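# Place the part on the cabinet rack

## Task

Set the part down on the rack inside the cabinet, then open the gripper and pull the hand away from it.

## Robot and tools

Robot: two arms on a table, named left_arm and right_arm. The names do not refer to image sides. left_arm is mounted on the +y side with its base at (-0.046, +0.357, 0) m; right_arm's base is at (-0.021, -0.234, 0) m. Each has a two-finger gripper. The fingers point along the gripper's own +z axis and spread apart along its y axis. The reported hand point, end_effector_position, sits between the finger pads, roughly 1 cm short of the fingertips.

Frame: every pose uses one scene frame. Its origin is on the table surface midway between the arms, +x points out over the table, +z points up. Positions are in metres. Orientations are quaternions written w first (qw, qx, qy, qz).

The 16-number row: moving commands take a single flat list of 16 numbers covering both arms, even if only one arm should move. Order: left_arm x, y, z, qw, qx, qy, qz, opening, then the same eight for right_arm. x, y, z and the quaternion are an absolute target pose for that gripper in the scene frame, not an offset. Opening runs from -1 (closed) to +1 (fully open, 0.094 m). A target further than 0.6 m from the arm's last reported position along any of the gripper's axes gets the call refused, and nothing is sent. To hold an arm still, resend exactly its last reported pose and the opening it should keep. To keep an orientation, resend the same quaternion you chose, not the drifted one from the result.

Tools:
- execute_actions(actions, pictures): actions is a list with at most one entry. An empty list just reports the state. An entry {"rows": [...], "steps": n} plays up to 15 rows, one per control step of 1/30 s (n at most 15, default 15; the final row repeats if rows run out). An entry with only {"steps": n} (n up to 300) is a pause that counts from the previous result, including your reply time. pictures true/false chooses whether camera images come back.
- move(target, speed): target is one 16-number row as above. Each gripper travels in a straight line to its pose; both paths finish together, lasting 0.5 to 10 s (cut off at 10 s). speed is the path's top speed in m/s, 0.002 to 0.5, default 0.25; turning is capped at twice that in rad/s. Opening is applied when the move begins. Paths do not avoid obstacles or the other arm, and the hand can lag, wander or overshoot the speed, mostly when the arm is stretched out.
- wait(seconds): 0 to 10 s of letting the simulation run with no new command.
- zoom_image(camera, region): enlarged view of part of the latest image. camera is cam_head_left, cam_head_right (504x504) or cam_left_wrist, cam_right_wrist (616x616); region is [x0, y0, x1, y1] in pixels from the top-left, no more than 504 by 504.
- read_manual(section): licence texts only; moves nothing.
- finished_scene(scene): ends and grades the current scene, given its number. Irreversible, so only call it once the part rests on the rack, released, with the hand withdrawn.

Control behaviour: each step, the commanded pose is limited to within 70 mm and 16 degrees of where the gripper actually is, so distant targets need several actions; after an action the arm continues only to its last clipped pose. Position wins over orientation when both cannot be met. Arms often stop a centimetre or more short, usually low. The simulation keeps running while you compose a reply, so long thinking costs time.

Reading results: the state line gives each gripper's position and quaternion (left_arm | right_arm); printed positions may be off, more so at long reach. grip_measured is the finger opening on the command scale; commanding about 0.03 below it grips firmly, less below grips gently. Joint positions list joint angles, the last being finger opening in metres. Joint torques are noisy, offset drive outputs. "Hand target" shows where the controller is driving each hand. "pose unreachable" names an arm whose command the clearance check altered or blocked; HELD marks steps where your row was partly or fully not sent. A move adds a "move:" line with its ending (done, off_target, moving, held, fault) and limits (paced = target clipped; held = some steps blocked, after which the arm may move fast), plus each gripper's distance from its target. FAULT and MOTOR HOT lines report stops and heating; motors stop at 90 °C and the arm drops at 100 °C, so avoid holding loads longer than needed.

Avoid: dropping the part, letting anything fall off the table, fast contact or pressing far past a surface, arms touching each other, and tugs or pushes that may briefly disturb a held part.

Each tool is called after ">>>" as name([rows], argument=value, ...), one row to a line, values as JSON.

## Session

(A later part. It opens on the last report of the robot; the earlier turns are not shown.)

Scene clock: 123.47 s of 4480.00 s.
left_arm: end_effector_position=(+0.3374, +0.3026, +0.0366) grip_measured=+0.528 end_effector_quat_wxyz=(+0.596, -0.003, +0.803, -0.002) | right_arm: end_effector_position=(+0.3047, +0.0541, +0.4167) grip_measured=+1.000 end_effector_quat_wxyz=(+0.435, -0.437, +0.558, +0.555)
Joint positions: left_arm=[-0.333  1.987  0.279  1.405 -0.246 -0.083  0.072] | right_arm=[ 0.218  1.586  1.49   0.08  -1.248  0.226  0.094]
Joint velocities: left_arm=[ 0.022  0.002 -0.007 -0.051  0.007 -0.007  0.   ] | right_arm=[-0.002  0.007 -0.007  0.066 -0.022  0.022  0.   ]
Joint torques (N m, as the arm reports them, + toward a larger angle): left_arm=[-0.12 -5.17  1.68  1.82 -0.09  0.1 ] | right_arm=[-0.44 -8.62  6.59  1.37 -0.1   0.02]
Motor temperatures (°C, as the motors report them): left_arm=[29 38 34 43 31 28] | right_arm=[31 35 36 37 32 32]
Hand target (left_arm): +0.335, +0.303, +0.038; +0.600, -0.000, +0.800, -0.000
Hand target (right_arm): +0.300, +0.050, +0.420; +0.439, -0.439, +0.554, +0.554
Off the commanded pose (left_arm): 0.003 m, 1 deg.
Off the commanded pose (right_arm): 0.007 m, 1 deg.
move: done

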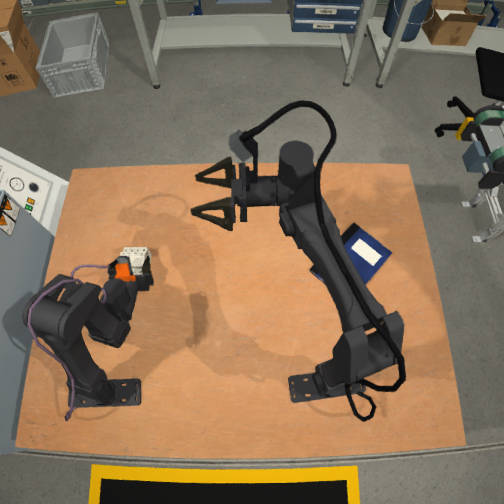

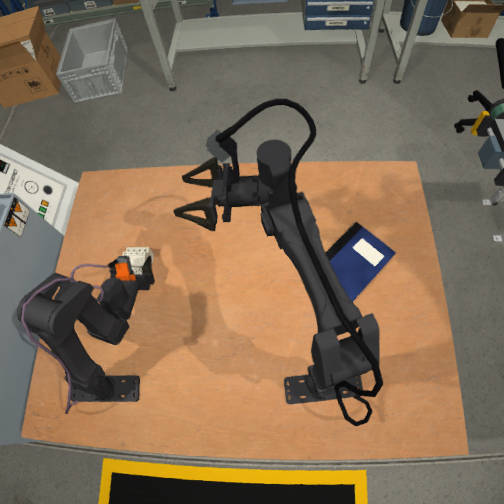

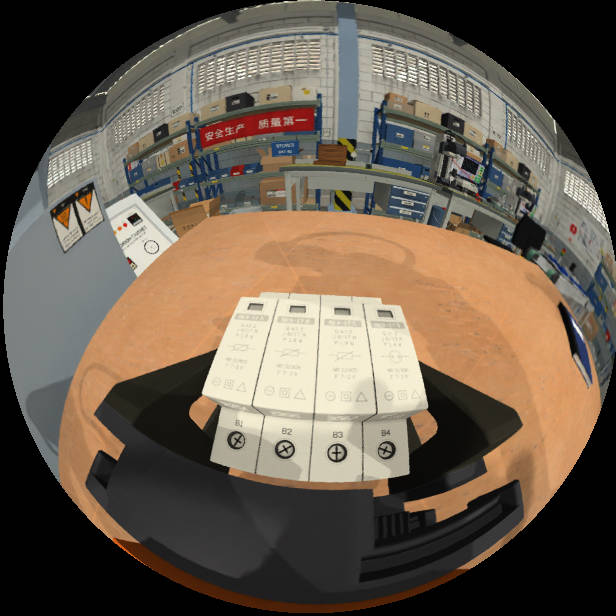

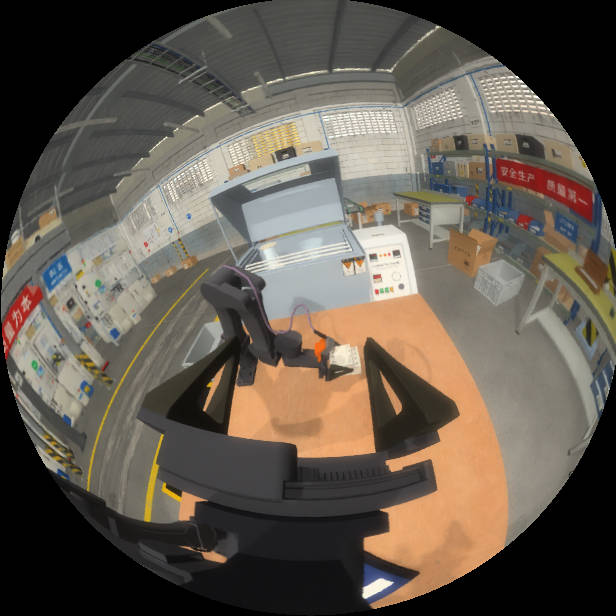

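>>> move(target=[0.33,0.32,0.30,0.60,0,0.80,0,0.495,0.30,0.05,0.42,0.44,-0.44,0.555,0.555,1], speed=0.15)

>>> move(target=[0.26,0.66,0.41,0.473,-0.489,0.637,0.363,0.495,0.30,0.15,0.45,0.44,-0.44,0.555,0.555,1], speed=0.15)

Scene clock: 127.77 s of 4480.00 s.
left_arm: end_effector_position=(+0.3170, +0.3189, +0.2430) grip_measured=+0.528 end_effector_quat_wxyz=(+0.524, +0.010, +0.852, +0.010) | right_arm: end_effector_position=(+0.3047, +0.0541, +0.4167) grip_measured=+1.000 end_effector_quat_wxyz=(+0.435, -0.437, +0.558, +0.555)
Joint positions: left_arm=[-0.272  1.069  0.851 -0.258 -0.181 -0.061  0.072] | right_arm=[ 0.218  1.586  1.49   0.08  -1.248  0.226  0.094]
Joint velocities: left_arm=[-0.022  0.022  0.007 -0.022 -0.022 -0.007  0.   ] | right_arm=[-0.002  0.017 -0.002  0.037  0.022  0.022  0.   ]
Joint torques (N m, as the arm reports them, + toward a larger angle): left_arm=[ 0.7  -5.8   9.95  2.35 -0.08  0.1 ] | right_arm=[-0.44 -8.62  6.57  1.36 -0.12  0.03]
Motor temperatures (°C, as the motors report them): left_arm=[29 38 35 44 30 28] | right_arm=[31 35 36 37 32 32]
Hand target (left_arm): +0.322, +0.322, +0.304; +0.600, -0.000, +0.800, +0.001
Hand target (right_arm): +0.300, +0.050, +0.420; +0.439, -0.439, +0.554, +0.554
Off the commanded pose (left_arm): 0.059 m, 11 deg.
Off the commanded pose (right_arm): 0.007 m, 1 deg.
move: off_target (left_arm)

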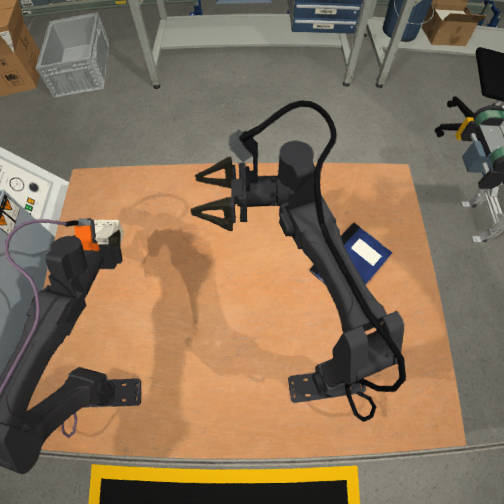

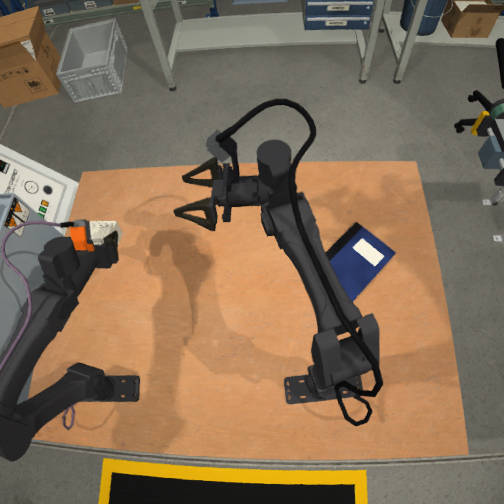

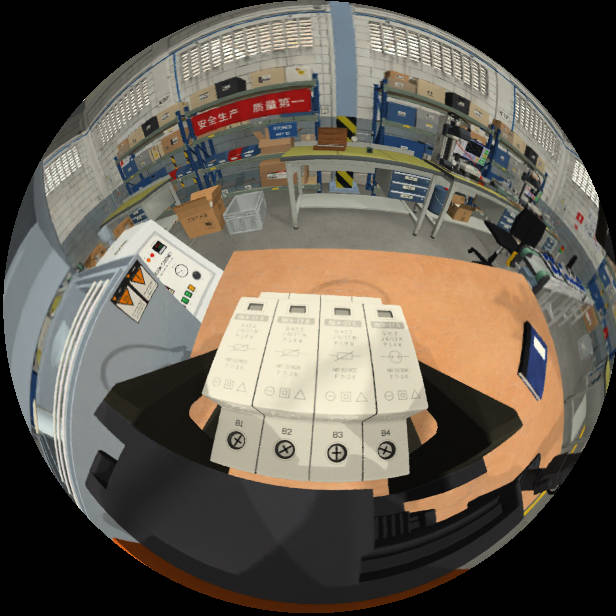

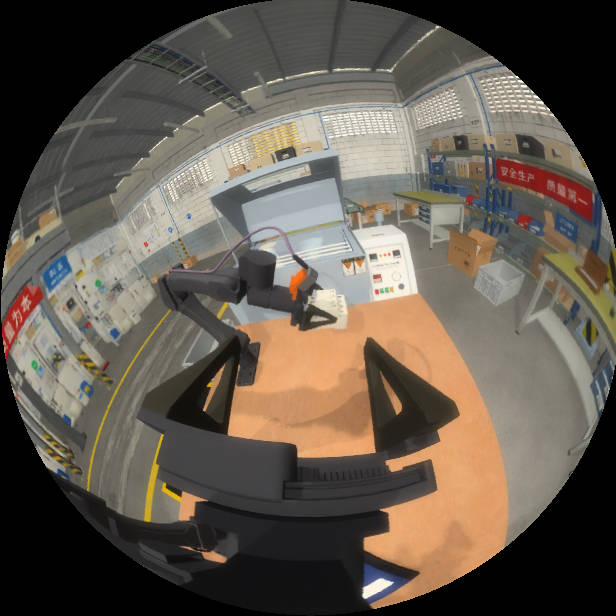

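Scene clock: 132.57 s of 4480.00 s.
left_arm: end_effector_position=(+0.2624, +0.6533, +0.3612) grip_measured=+0.528 end_effector_quat_wxyz=(+0.420, -0.467, +0.693, +0.353) | right_arm: end_effector_position=(+0.3005, +0.1457, +0.4473) grip_measured=+1.000 end_effector_quat_wxyz=(+0.441, -0.439, +0.553, +0.554)
Joint positions: left_arm=[ 0.405  1.501  1.614 -0.673 -0.727 -0.289  0.072] | right_arm=[ 0.453  1.747  1.778 -0.024 -1.012  0.234  0.094]
Joint velocities: left_arm=[ 0.002 -0.007 -0.007 -0.022 -0.095  0.066 -0.001] | right_arm=[ 0.012  0.012  0.022 -0.11  -0.066 -0.007  0.   ]
Joint torques (N m, as the arm reports them, + toward a larger angle): left_arm=[ 0.63 -6.78  9.89  1.95 -0.66 -0.07] | right_arm=[ 0.68 -7.3  11.1   1.29  0.04  0.01]
Motor temperatures (°C, as the motors report them): left_arm=[29 37 36 45 31 28] | right_arm=[31 34 37 37 32 32]
Hand target (left_arm): +0.253, +0.659, +0.407; +0.472, -0.489, +0.638, +0.363
Hand target (right_arm): +0.301, +0.150, +0.450; +0.440, -0.438, +0.554, +0.555
Off the commanded pose (left_arm): 0.049 m, 9 deg.
Off the commanded pose (right_arm): 0.005 m, 0 deg.
move: off_target (left_arm)

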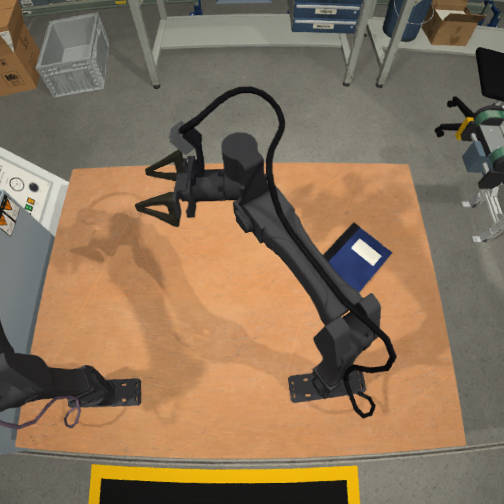

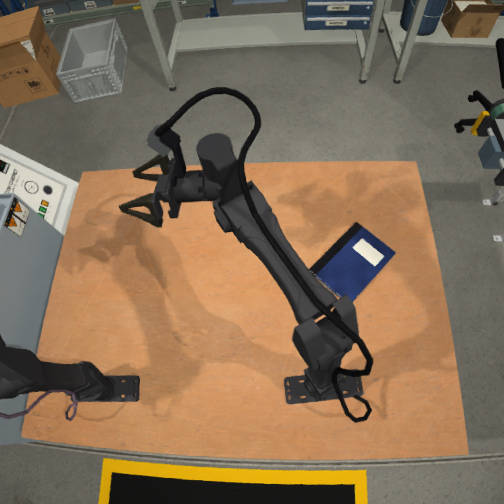

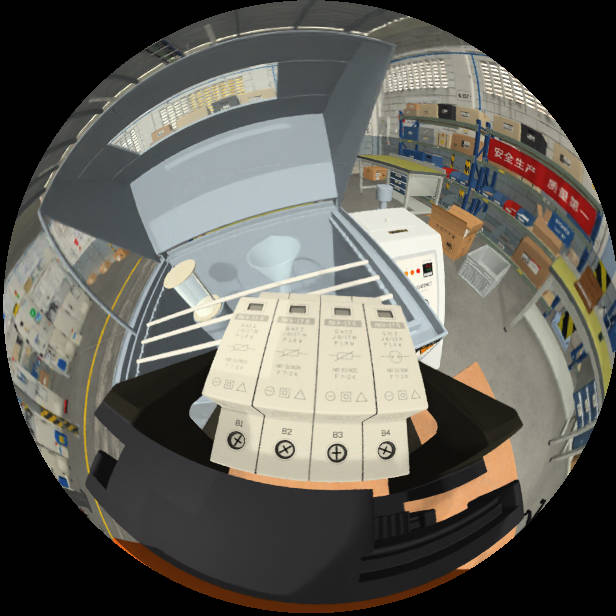

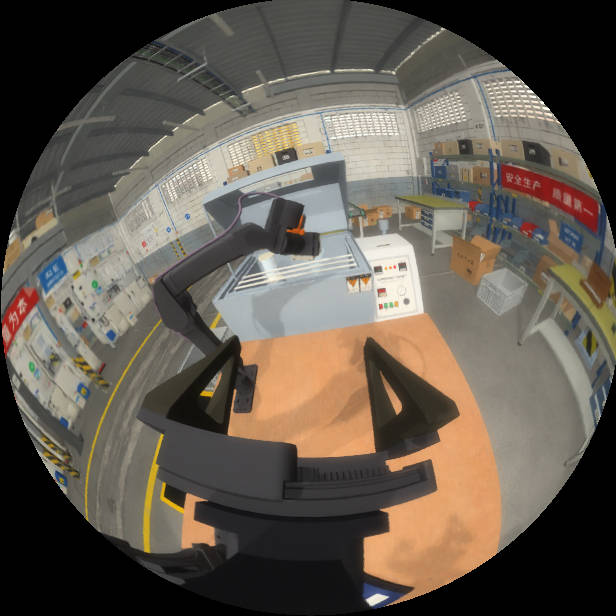

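>>> move(target=[0.27,0.78,0.41,0.526,-0.456,0.594,0.404,0.495,0.30,0.15,0.45,0.44,-0.44,0.555,0.555,1], speed=0.07)

Scene clock: 136.77 s of 4480.00 s.
left_arm: end_effector_position=(+0.2664, +0.7699, +0.3462) grip_measured=+0.528 end_effector_quat_wxyz=(+0.456, -0.457, +0.657, +0.389) | right_arm: end_effector_position=(+0.3010, +0.1457, +0.4466) grip_measured=+1.000 end_effector_quat_wxyz=(+0.440, -0.437, +0.555, +0.554)
Joint positions: left_arm=[ 0.664  1.683  1.597 -0.249 -0.548 -0.081  0.072] | right_arm=[ 0.453  1.747  1.778 -0.029 -1.009  0.234  0.094]
Joint velocities: left_arm=[-0.002  0.002  0.002 -0.081 -0.081 -0.081 -0.001] | right_arm=[ 0.012 -0.012 -0.007  0.095 -0.022 -0.081  0.   ]
Joint torques (N m, as the arm reports them, + toward a larger angle): left_arm=[ 0.67 -8.67 10.55  2.57 -0.22  0.1 ] | right_arm=[ 0.85 -7.58 10.86  1.29  0.03 -0.03]
Motor temperatures (°C, as the motors report them): left_arm=[29 38 37 46 31 28] | right_arm=[31 35 37 37 32 32]
Hand target (left_arm): +0.262, +0.774, +0.409; +0.525, -0.455, +0.594, +0.406
Hand target (right_arm): +0.300, +0.150, +0.450; +0.440, -0.439, +0.554, +0.554
Off the commanded pose (left_arm): 0.065 m, 11 deg.
Off the commanded pose (right_arm): 0.006 m, 0 deg.
move: off_target (left_arm)

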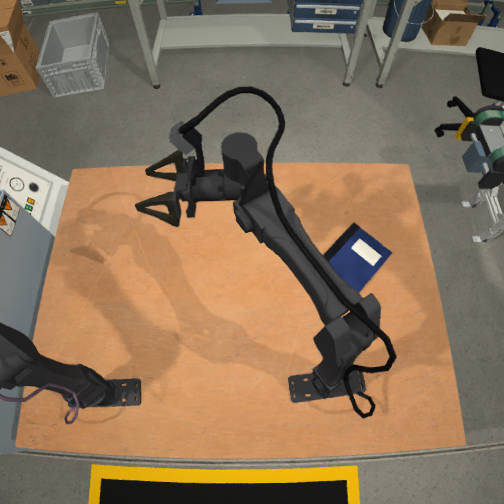

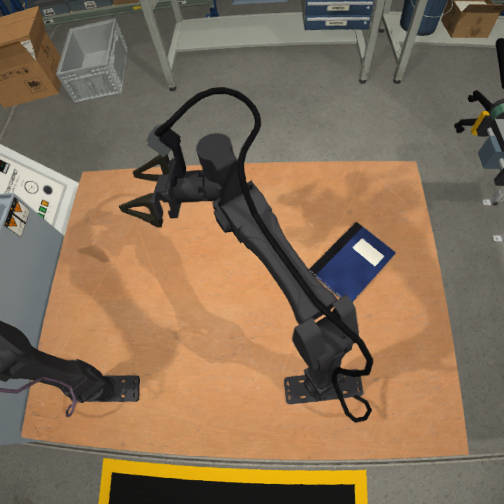

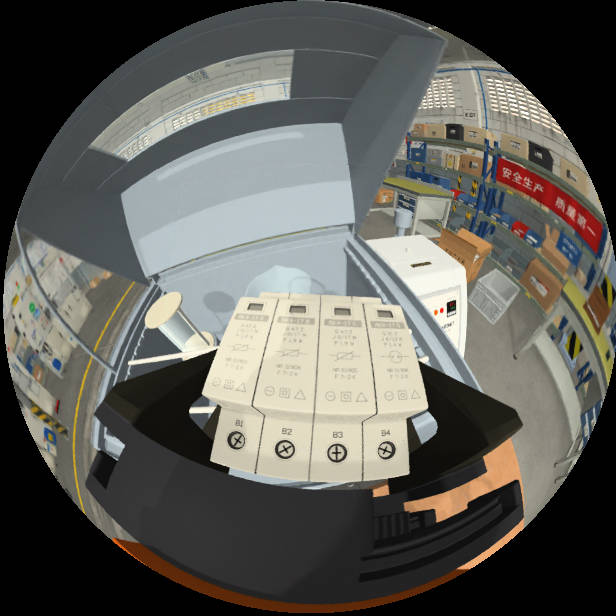

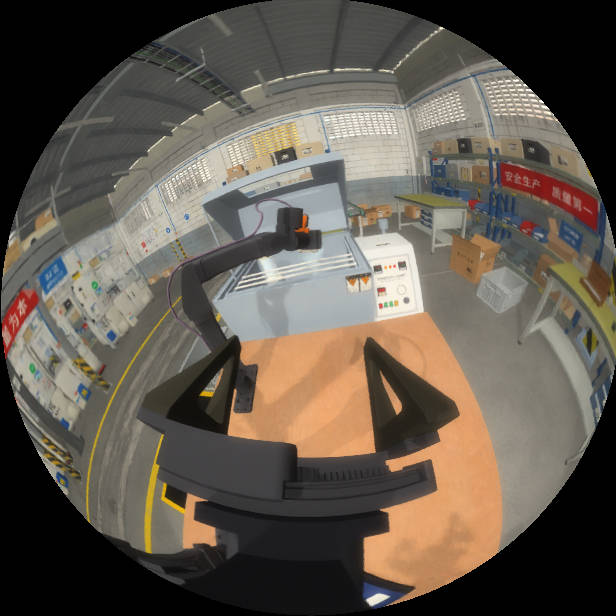

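>>> zoom_image(camera="cam_right_wrist", region=[190, 180, 400, 320])

Region (190, 180, 400, 320) of cam_right_wrist's 616x616 image, scaled by 2.400, with more detail than that image has.

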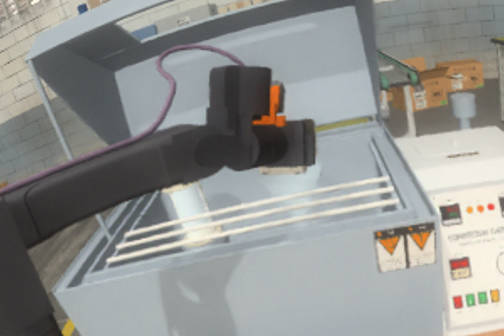

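>>> move(target=[0.32,0.78,0.36,0.574,-0.375,0.649,0.3315,0.495,0.30,0.15,0.45,0.44,-0.44,0.555,0.555,1], speed=0.05)

>>> zoom_image(camera="cam_right_wrist", region=[190, 180, 400, 320])

Scene clock: 145.97 s of 4480.00 s.
left_arm: end_effector_position=(+0.3181, +0.7704, +0.3021) grip_measured=+0.528 end_effector_quat_wxyz=(+0.507, -0.387, +0.705, +0.310) | right_arm: end_effector_position=(+0.3010, +0.1457, +0.4466) grip_measured=+1.000 end_effector_quat_wxyz=(+0.440, -0.437, +0.555, +0.554)
Joint positions: left_arm=[ 0.68   1.747  1.497 -0.062 -0.281 -0.043  0.072] | right_arm=[ 0.453  1.747  1.778 -0.029 -1.009  0.234  0.094]
Joint velocities: left_arm=[-0.002 -0.017 -0.012 -0.022 -0.007 -0.037 -0.   ] | right_arm=[-0.002 -0.012 -0.002 -0.066  0.022 -0.125  0.   ]
Joint torques (N m, as the arm reports them, + toward a larger angle): left_arm=[  0.77 -10.04   8.27   2.78  -0.07   0.1 ] | right_arm=[ 0.86 -7.57 10.79  1.29  0.03 -0.03]
Motor temperatures (°C, as the motors report them): left_arm=[29 40 38 49 31 28] | right_arm=[31 35 38 38 32 32]
Hand target (left_arm): +0.315, +0.775, +0.360; +0.572, -0.375, +0.650, +0.332
Hand target (right_arm): +0.300, +0.150, +0.450; +0.440, -0.439, +0.554, +0.554
Off the commanded pose (left_arm): 0.059 m, 10 deg.
Off the commanded pose (right_arm): 0.006 m, 0 deg.
After step 90, 2.63 s passed at rest.
move: off_target (left_arm)

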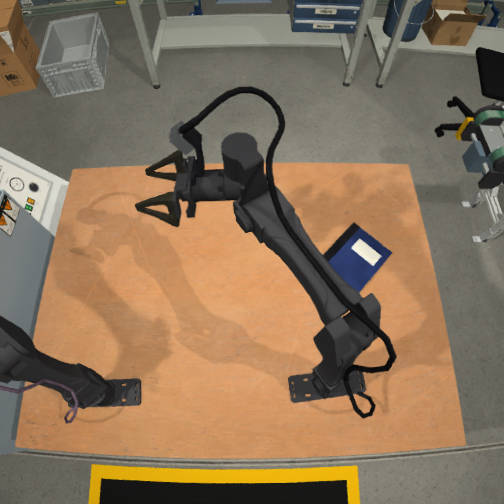

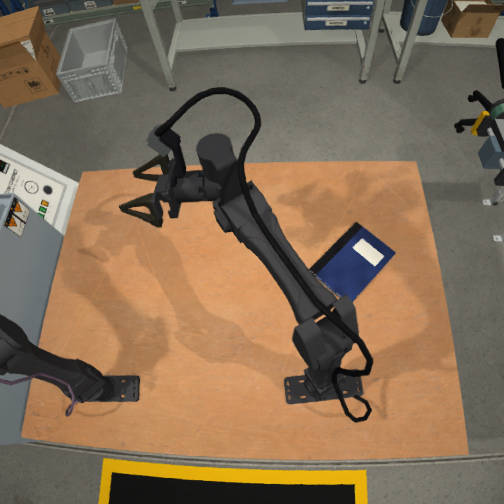

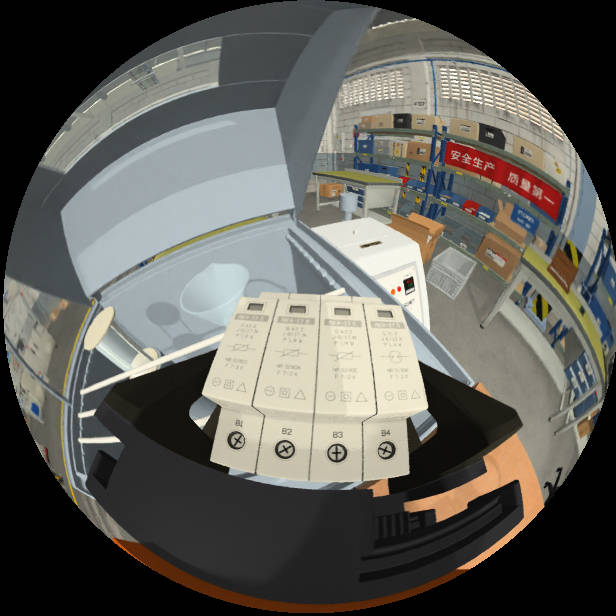

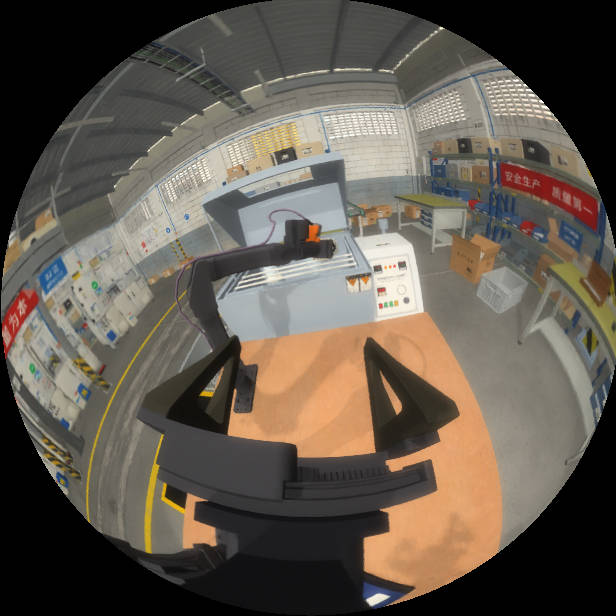

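Region (190, 180, 400, 320) of cam_right_wrist's 616x616 image, scaled by 2.400, with more detail than that image has.

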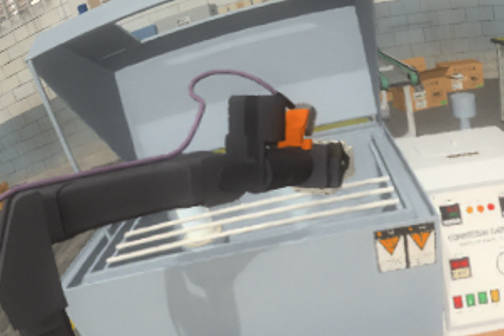

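>>> move(target=[0.295,0.79,0.33,0.545,-0.43,0.615,0.375,0.495,0.30,0.15,0.45,0.44,-0.44,0.555,0.555,1], speed=0.03)

>>> zoom_image(camera="cam_right_wrist", region=[190, 180, 400, 320])

Scene clock: 151.87 s of 4480.00 s.
left_arm: end_effector_position=(+0.2968, +0.7830, +0.2559) grip_measured=+0.528 end_effector_quat_wxyz=(+0.465, -0.430, +0.689, +0.352) | right_arm: end_effector_position=(+0.3010, +0.1457, +0.4466) grip_measured=+1.000 end_effector_quat_wxyz=(+0.440, -0.437, +0.555, +0.554)
Joint positions: left_arm=[ 0.68   1.778  1.381  0.04  -0.423 -0.062  0.072] | right_arm=[ 0.453  1.747  1.778 -0.029 -1.009  0.234  0.094]
Joint velocities: left_arm=[-0.007 -0.002  0.002 -0.037 -0.037 -0.007 -0.001] | right_arm=[-0.002  0.017  0.002  0.022 -0.066 -0.007  0.   ]
Joint torques (N m, as the arm reports them, + toward a larger angle): left_arm=[  0.22 -12.52   8.23   2.65  -0.36  -0.06] | right_arm=[ 0.87 -7.58 10.82  1.3   0.02 -0.04]
Motor temperatures (°C, as the motors report them): left_arm=[29 42 38 51 31 28] | right_arm=[31 35 38 38 32 32]
Hand target (left_arm): +0.290, +0.785, +0.329; +0.543, -0.431, +0.617, +0.373
Hand target (right_arm): +0.300, +0.150, +0.450; +0.440, -0.439, +0.554, +0.554
Off the commanded pose (left_arm): 0.074 m, 13 deg.
Off the commanded pose (right_arm): 0.006 m, 0 deg.
move: off_target (left_arm)

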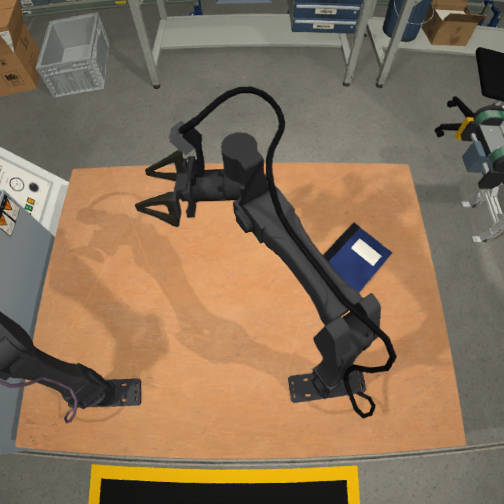

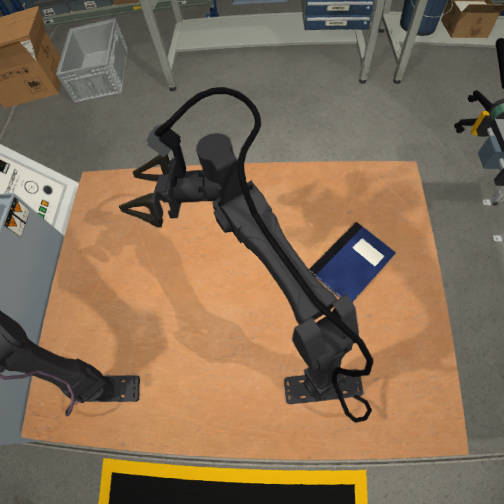

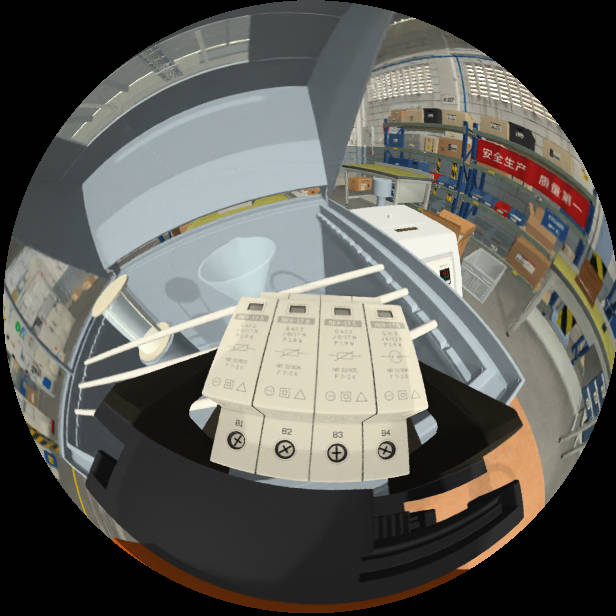

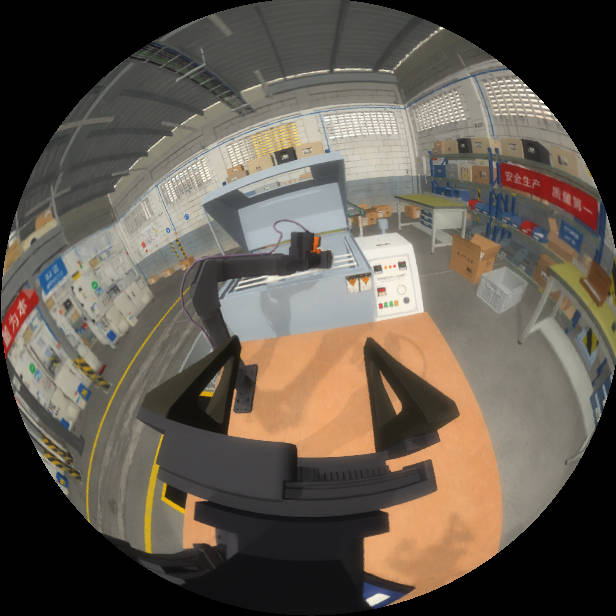

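Region (190, 180, 400, 320) of cam_right_wrist's 616x616 image, scaled by 2.400, with more detail than that image has.

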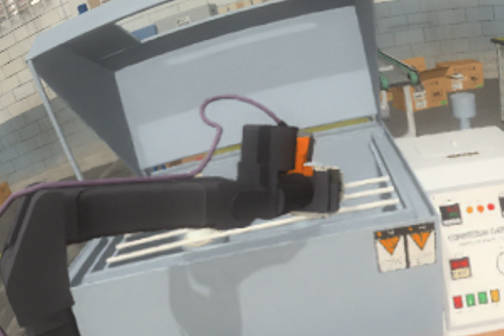

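>>> move(target=[0.295,0.80,0.335,0.56,-0.42,0.60,0.39,0.495,0.44,0.22,0.42,0.413,-0.587,0.493,0.493,1], speed=0.1)

>>> zoom_image(camera="cam_right_wrist", region=[170, 160, 420, 330])

Scene clock: 158.73 s of 4480.00 s.
left_arm: end_effector_position=(+0.2977, +0.7898, +0.2598) grip_measured=+0.528 end_effector_quat_wxyz=(+0.485, -0.425, +0.672, +0.363) | right_arm: end_effector_position=(+0.4440, +0.2134, +0.4122) grip_measured=+1.000 end_effector_quat_wxyz=(+0.531, -0.463, +0.498, +0.506)
Joint positions: left_arm=[ 0.688  1.79   1.356  0.138 -0.425 -0.047  0.072] | right_arm=[ 0.43   2.557  2.837 -0.147 -0.972  0.122  0.094]
Joint velocities: left_arm=[ 0.002 -0.017 -0.012 -0.037 -0.066  0.022 -0.001] | right_arm=[ 0.007 -0.002 -0.012  0.022 -0.007  0.051  0.   ]
Joint torques (N m, as the arm reports them, + toward a larger angle): left_arm=[  0.66 -11.95   9.02   2.71  -0.31   0.09] | right_arm=[  0.81 -13.11  10.5    1.48   0.12   0.07]
Motor temperatures (°C, as the motors report them): left_arm=[29 44 38 53 31 28] | right_arm=[31 35 38 38 32 32]
Hand target (left_arm): +0.289, +0.793, +0.334; +0.557, -0.421, +0.600, +0.390
Hand target (right_arm): +0.440, +0.217, +0.420; +0.539, -0.464, +0.488, +0.506
Off the commanded pose (left_arm): 0.076 m, 12 deg.
Off the commanded pose (right_arm): 0.011 m, 20 deg; orientation clipped at the last step of the last action.
elbow stopped short (right arm): the move would have taken joint 3 (elbow) straighter than the controller allows; a more bent joint 3 avoids this.
After step 90, 1.47 s passed at rest.
move: off_target (left_arm, right_arm); limits=paced

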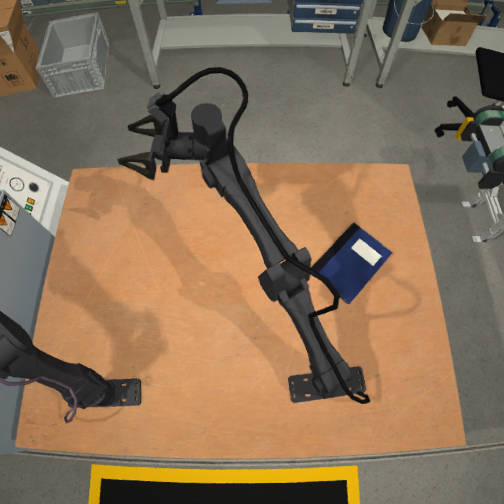

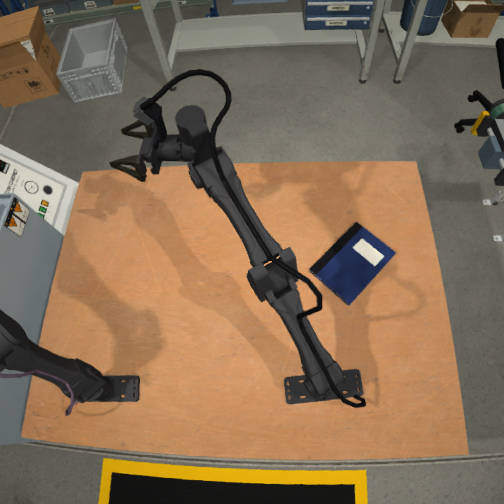

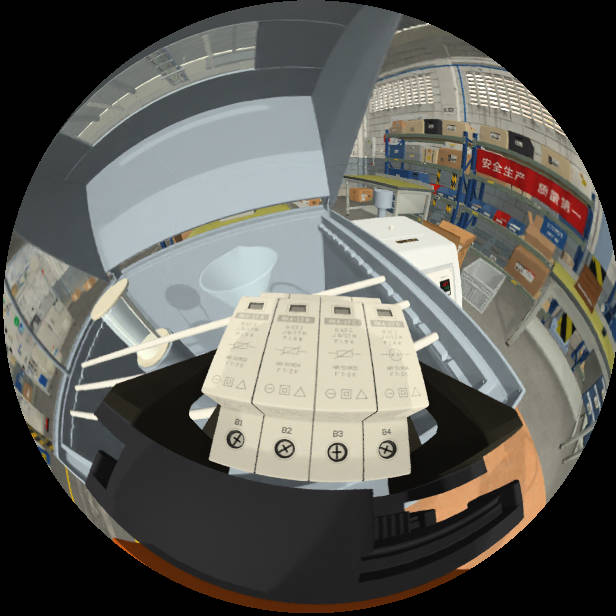

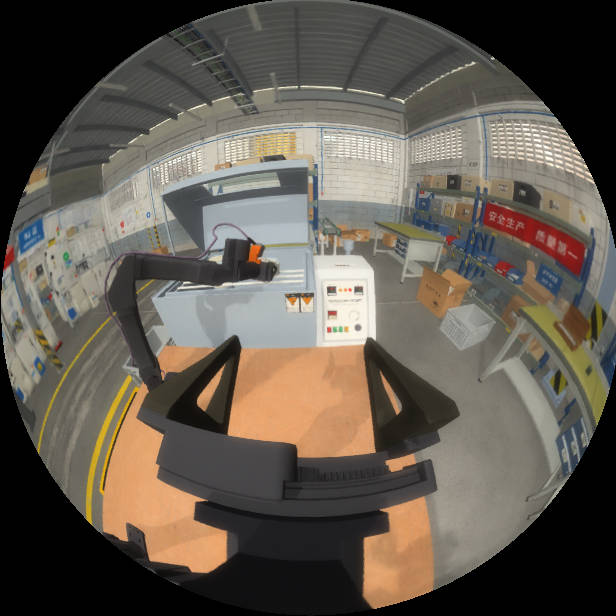

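Region (170, 160, 420, 330) of cam_right_wrist's 616x616 image, scaled by 2.016, with more detail than that image has; it fills the top 343 rows of this view, and the rest is white.

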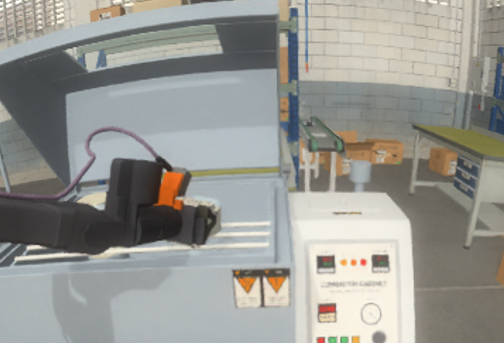

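>>> move(target=[0.28,0.845,0.345,0.575,-0.41,0.585,0.40,0.495,0.30,0.05,0.40,0.44,-0.44,0.555,0.555,1], speed=0.03)

Scene clock: 169.63 s of 4480.00 s.
left_arm: end_effector_position=(+0.2753, +0.8307, +0.2675) grip_measured=+0.528 end_effector_quat_wxyz=(+0.499, -0.427, +0.655, +0.374) | right_arm: end_effector_position=(+0.3037, +0.0577, +0.3992) grip_measured=+1.000 end_effector_quat_wxyz=(+0.444, -0.444, +0.550, +0.552)
Joint positions: left_arm=[ 0.791  1.84   1.404  0.196 -0.344 -0.017  0.072] | right_arm=[ 0.229  1.58   1.402  0.185 -1.239  0.221  0.094]
Joint velocities: left_arm=[ 0.022  0.017 -0.007 -0.037  0.081 -0.081  0.   ] | right_arm=[-0.002 -0.002  0.022 -0.081 -0.037  0.007  0.   ]
Joint torques (N m, as the arm reports them, + toward a larger angle): left_arm=[  0.75 -10.81  10.66   2.74  -0.11   0.1 ] | right_arm=[-0.58 -9.09  6.26  1.16 -0.11  0.03]
Motor temperatures (°C, as the motors report them): left_arm=[29 45 39 54 31 28] | right_arm=[31 38 37 38 31 32]
Hand target (left_arm): +0.272, +0.836, +0.344; +0.573, -0.410, +0.586, +0.401
Hand target (right_arm): +0.298, +0.053, +0.399; +0.439, -0.440, +0.554, +0.553
Off the commanded pose (left_arm): 0.079 m, 12 deg.
Off the commanded pose (right_arm): 0.009 m, 1 deg.
After step 90, 0.23 s passed at rest.
move: off_target (left_arm)

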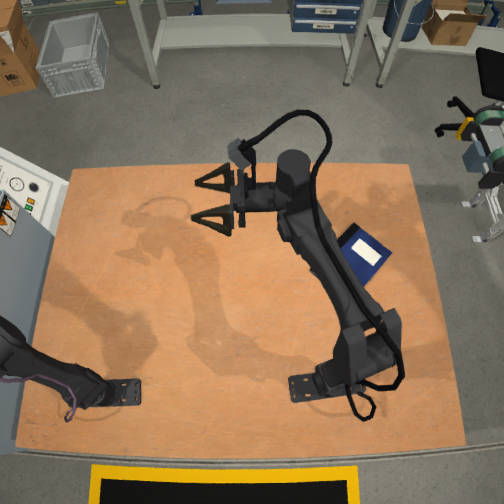

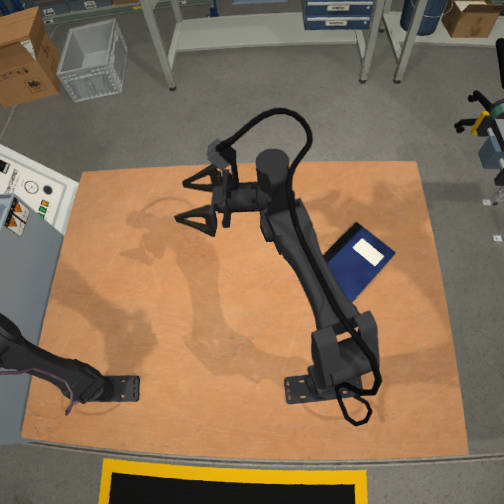

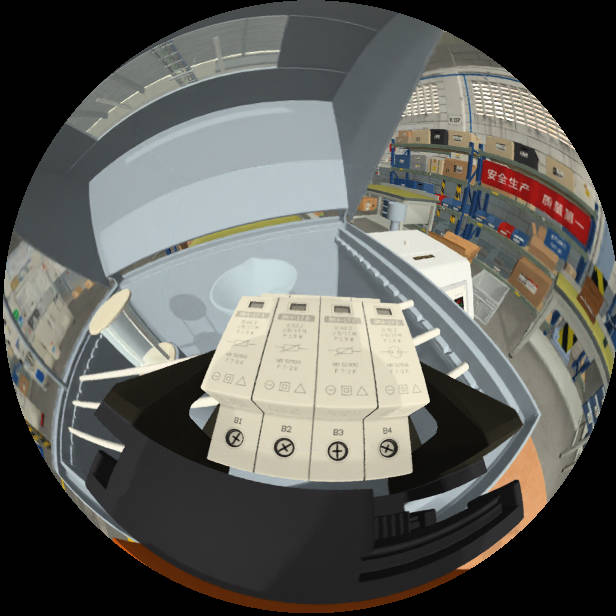

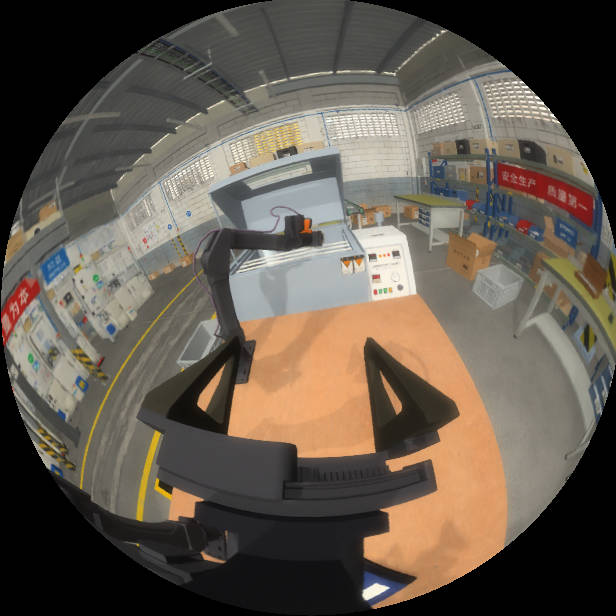

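>>> move(target=[0.28,0.84,0.315,0.575,-0.41,0.585,0.40,0.495,0.30,0.05,0.40,0.44,-0.44,0.555,0.555,1], speed=0.015)

Scene clock: 180.07 s of 4480.00 s.
left_arm: end_effector_position=(+0.2776, +0.8328, +0.2495) grip_measured=+0.528 end_effector_quat_wxyz=(+0.507, -0.426, +0.649, +0.375) | right_arm: end_effector_position=(+0.3046, +0.0549, +0.3990) grip_measured=+1.000 end_effector_quat_wxyz=(+0.442, -0.442, +0.551, +0.553)
Joint positions: left_arm=[ 0.791  1.867  1.347  0.299 -0.342 -0.018  0.072] | right_arm=[ 0.22   1.58   1.402  0.184 -1.248  0.227  0.094]
Joint velocities: left_arm=[ 0.012 -0.007 -0.012  0.007 -0.022  0.022 -0.   ] | right_arm=[-0.012  0.002 -0.012 -0.066  0.037  0.007  0.   ]
Joint torques (N m, as the arm reports them, + toward a larger angle): left_arm=[  0.15 -11.29   8.45   2.76  -0.17   0.08] | right_arm=[-0.59 -8.8   6.6   1.2  -0.1   0.03]
Motor temperatures (°C, as the motors report them): left_arm=[29 46 39 56 30 28] | right_arm=[31 37 37 38 31 32]
Hand target (left_arm): +0.275, +0.834, +0.314; +0.573, -0.411, +0.586, +0.400
Hand target (right_arm): +0.300, +0.050, +0.400; +0.439, -0.439, +0.554, +0.554
Off the commanded pose (left_arm): 0.066 m, 11 deg.
Off the commanded pose (right_arm): 0.007 m, 1 deg.
move: off_target (left_arm)

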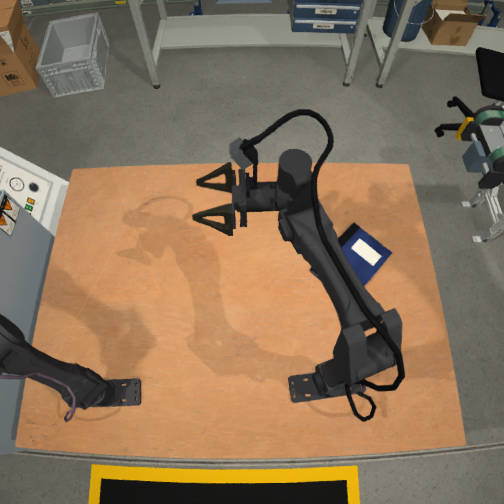

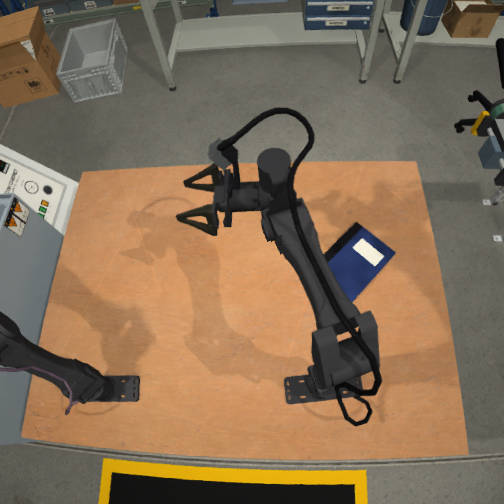

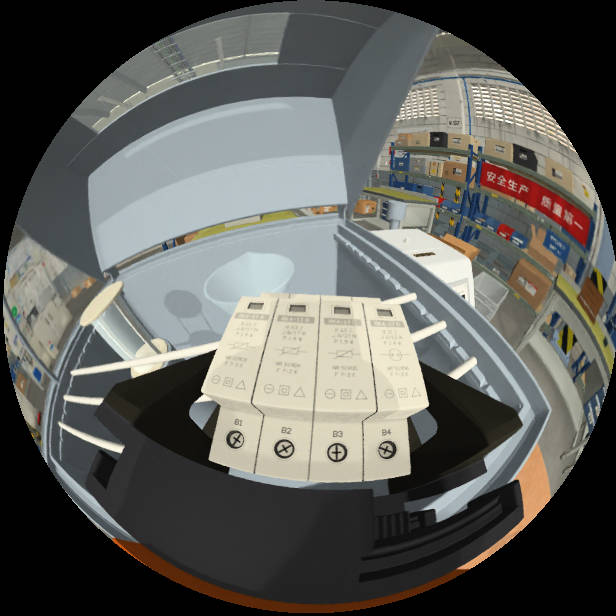

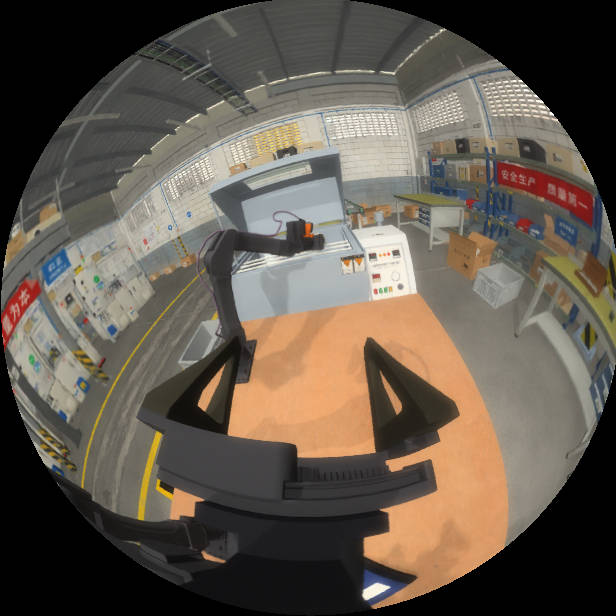

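>>> move(target=[0.28,0.852,0.295,0.575,-0.41,0.585,0.40,0.495,0.30,0.05,0.40,0.44,-0.44,0.555,0.555,1], speed=0.015)

Scene clock: 188.67 s of 4480.00 s.
left_arm: end_effector_position=(+0.2805, +0.8410, +0.2338) grip_measured=+0.528 end_effector_quat_wxyz=(+0.512, -0.426, +0.645, +0.374) | right_arm: end_effector_position=(+0.3046, +0.0549, +0.3990) grip_measured=+1.000 end_effector_quat_wxyz=(+0.442, -0.442, +0.551, +0.553)
Joint positions: left_arm=[ 0.799  1.915  1.335  0.373 -0.331 -0.021  0.072] | right_arm=[ 0.22   1.58   1.402  0.184 -1.248  0.227  0.094]
Joint velocities: left_arm=[ 0.017  0.002 -0.017  0.051 -0.081  0.022  0.001] | right_arm=[-0.002  0.002 -0.002  0.022  0.007  0.022  0.   ]
Joint torques (N m, as the arm reports them, + toward a larger angle): left_arm=[  0.88 -11.12   8.46   2.7   -0.09   0.07] | right_arm=[-0.58 -8.8   6.59  1.18 -0.11  0.03]
Motor temperatures (°C, as the motors report them): left_arm=[29 46 38 57 30 28] | right_arm=[31 37 37 38 31 32]
Hand target (left_arm): +0.276, +0.847, +0.294; +0.573, -0.411, +0.586, +0.400
Hand target (right_arm): +0.300, +0.050, +0.400; +0.439, -0.439, +0.554, +0.554
Off the commanded pose (left_arm): 0.062 m, 11 deg.
Off the commanded pose (right_arm): 0.007 m, 1 deg.
move: off_target (left_arm)

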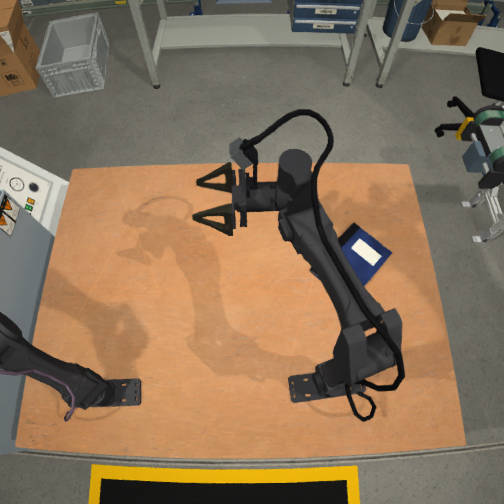

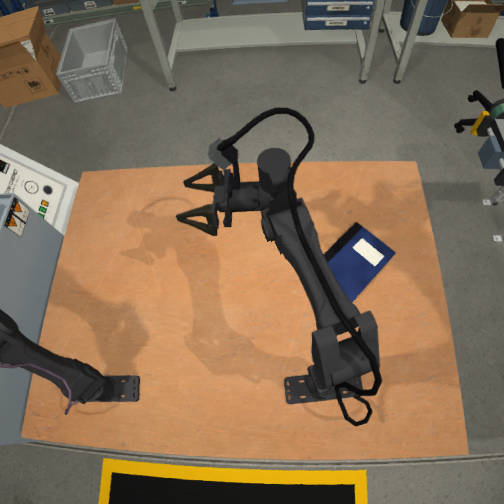

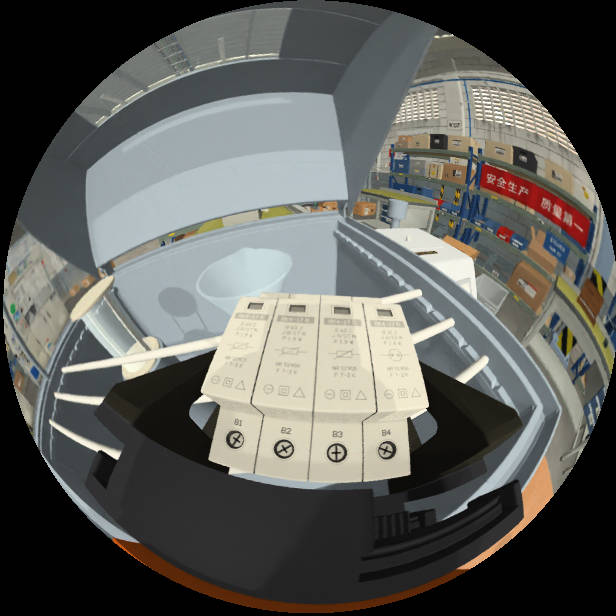

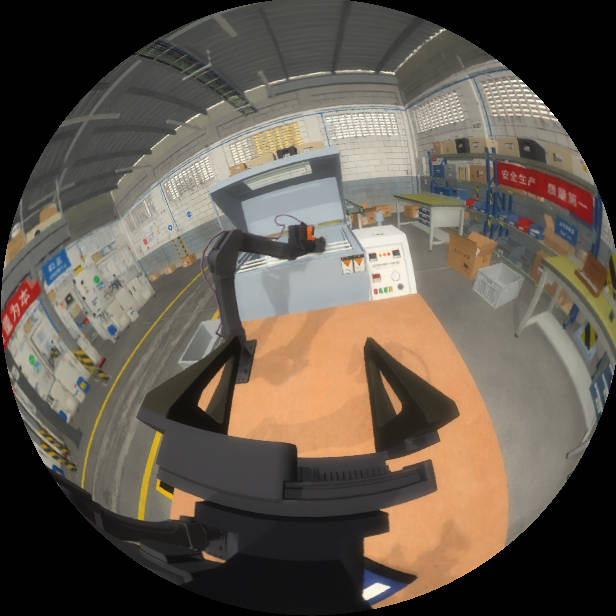

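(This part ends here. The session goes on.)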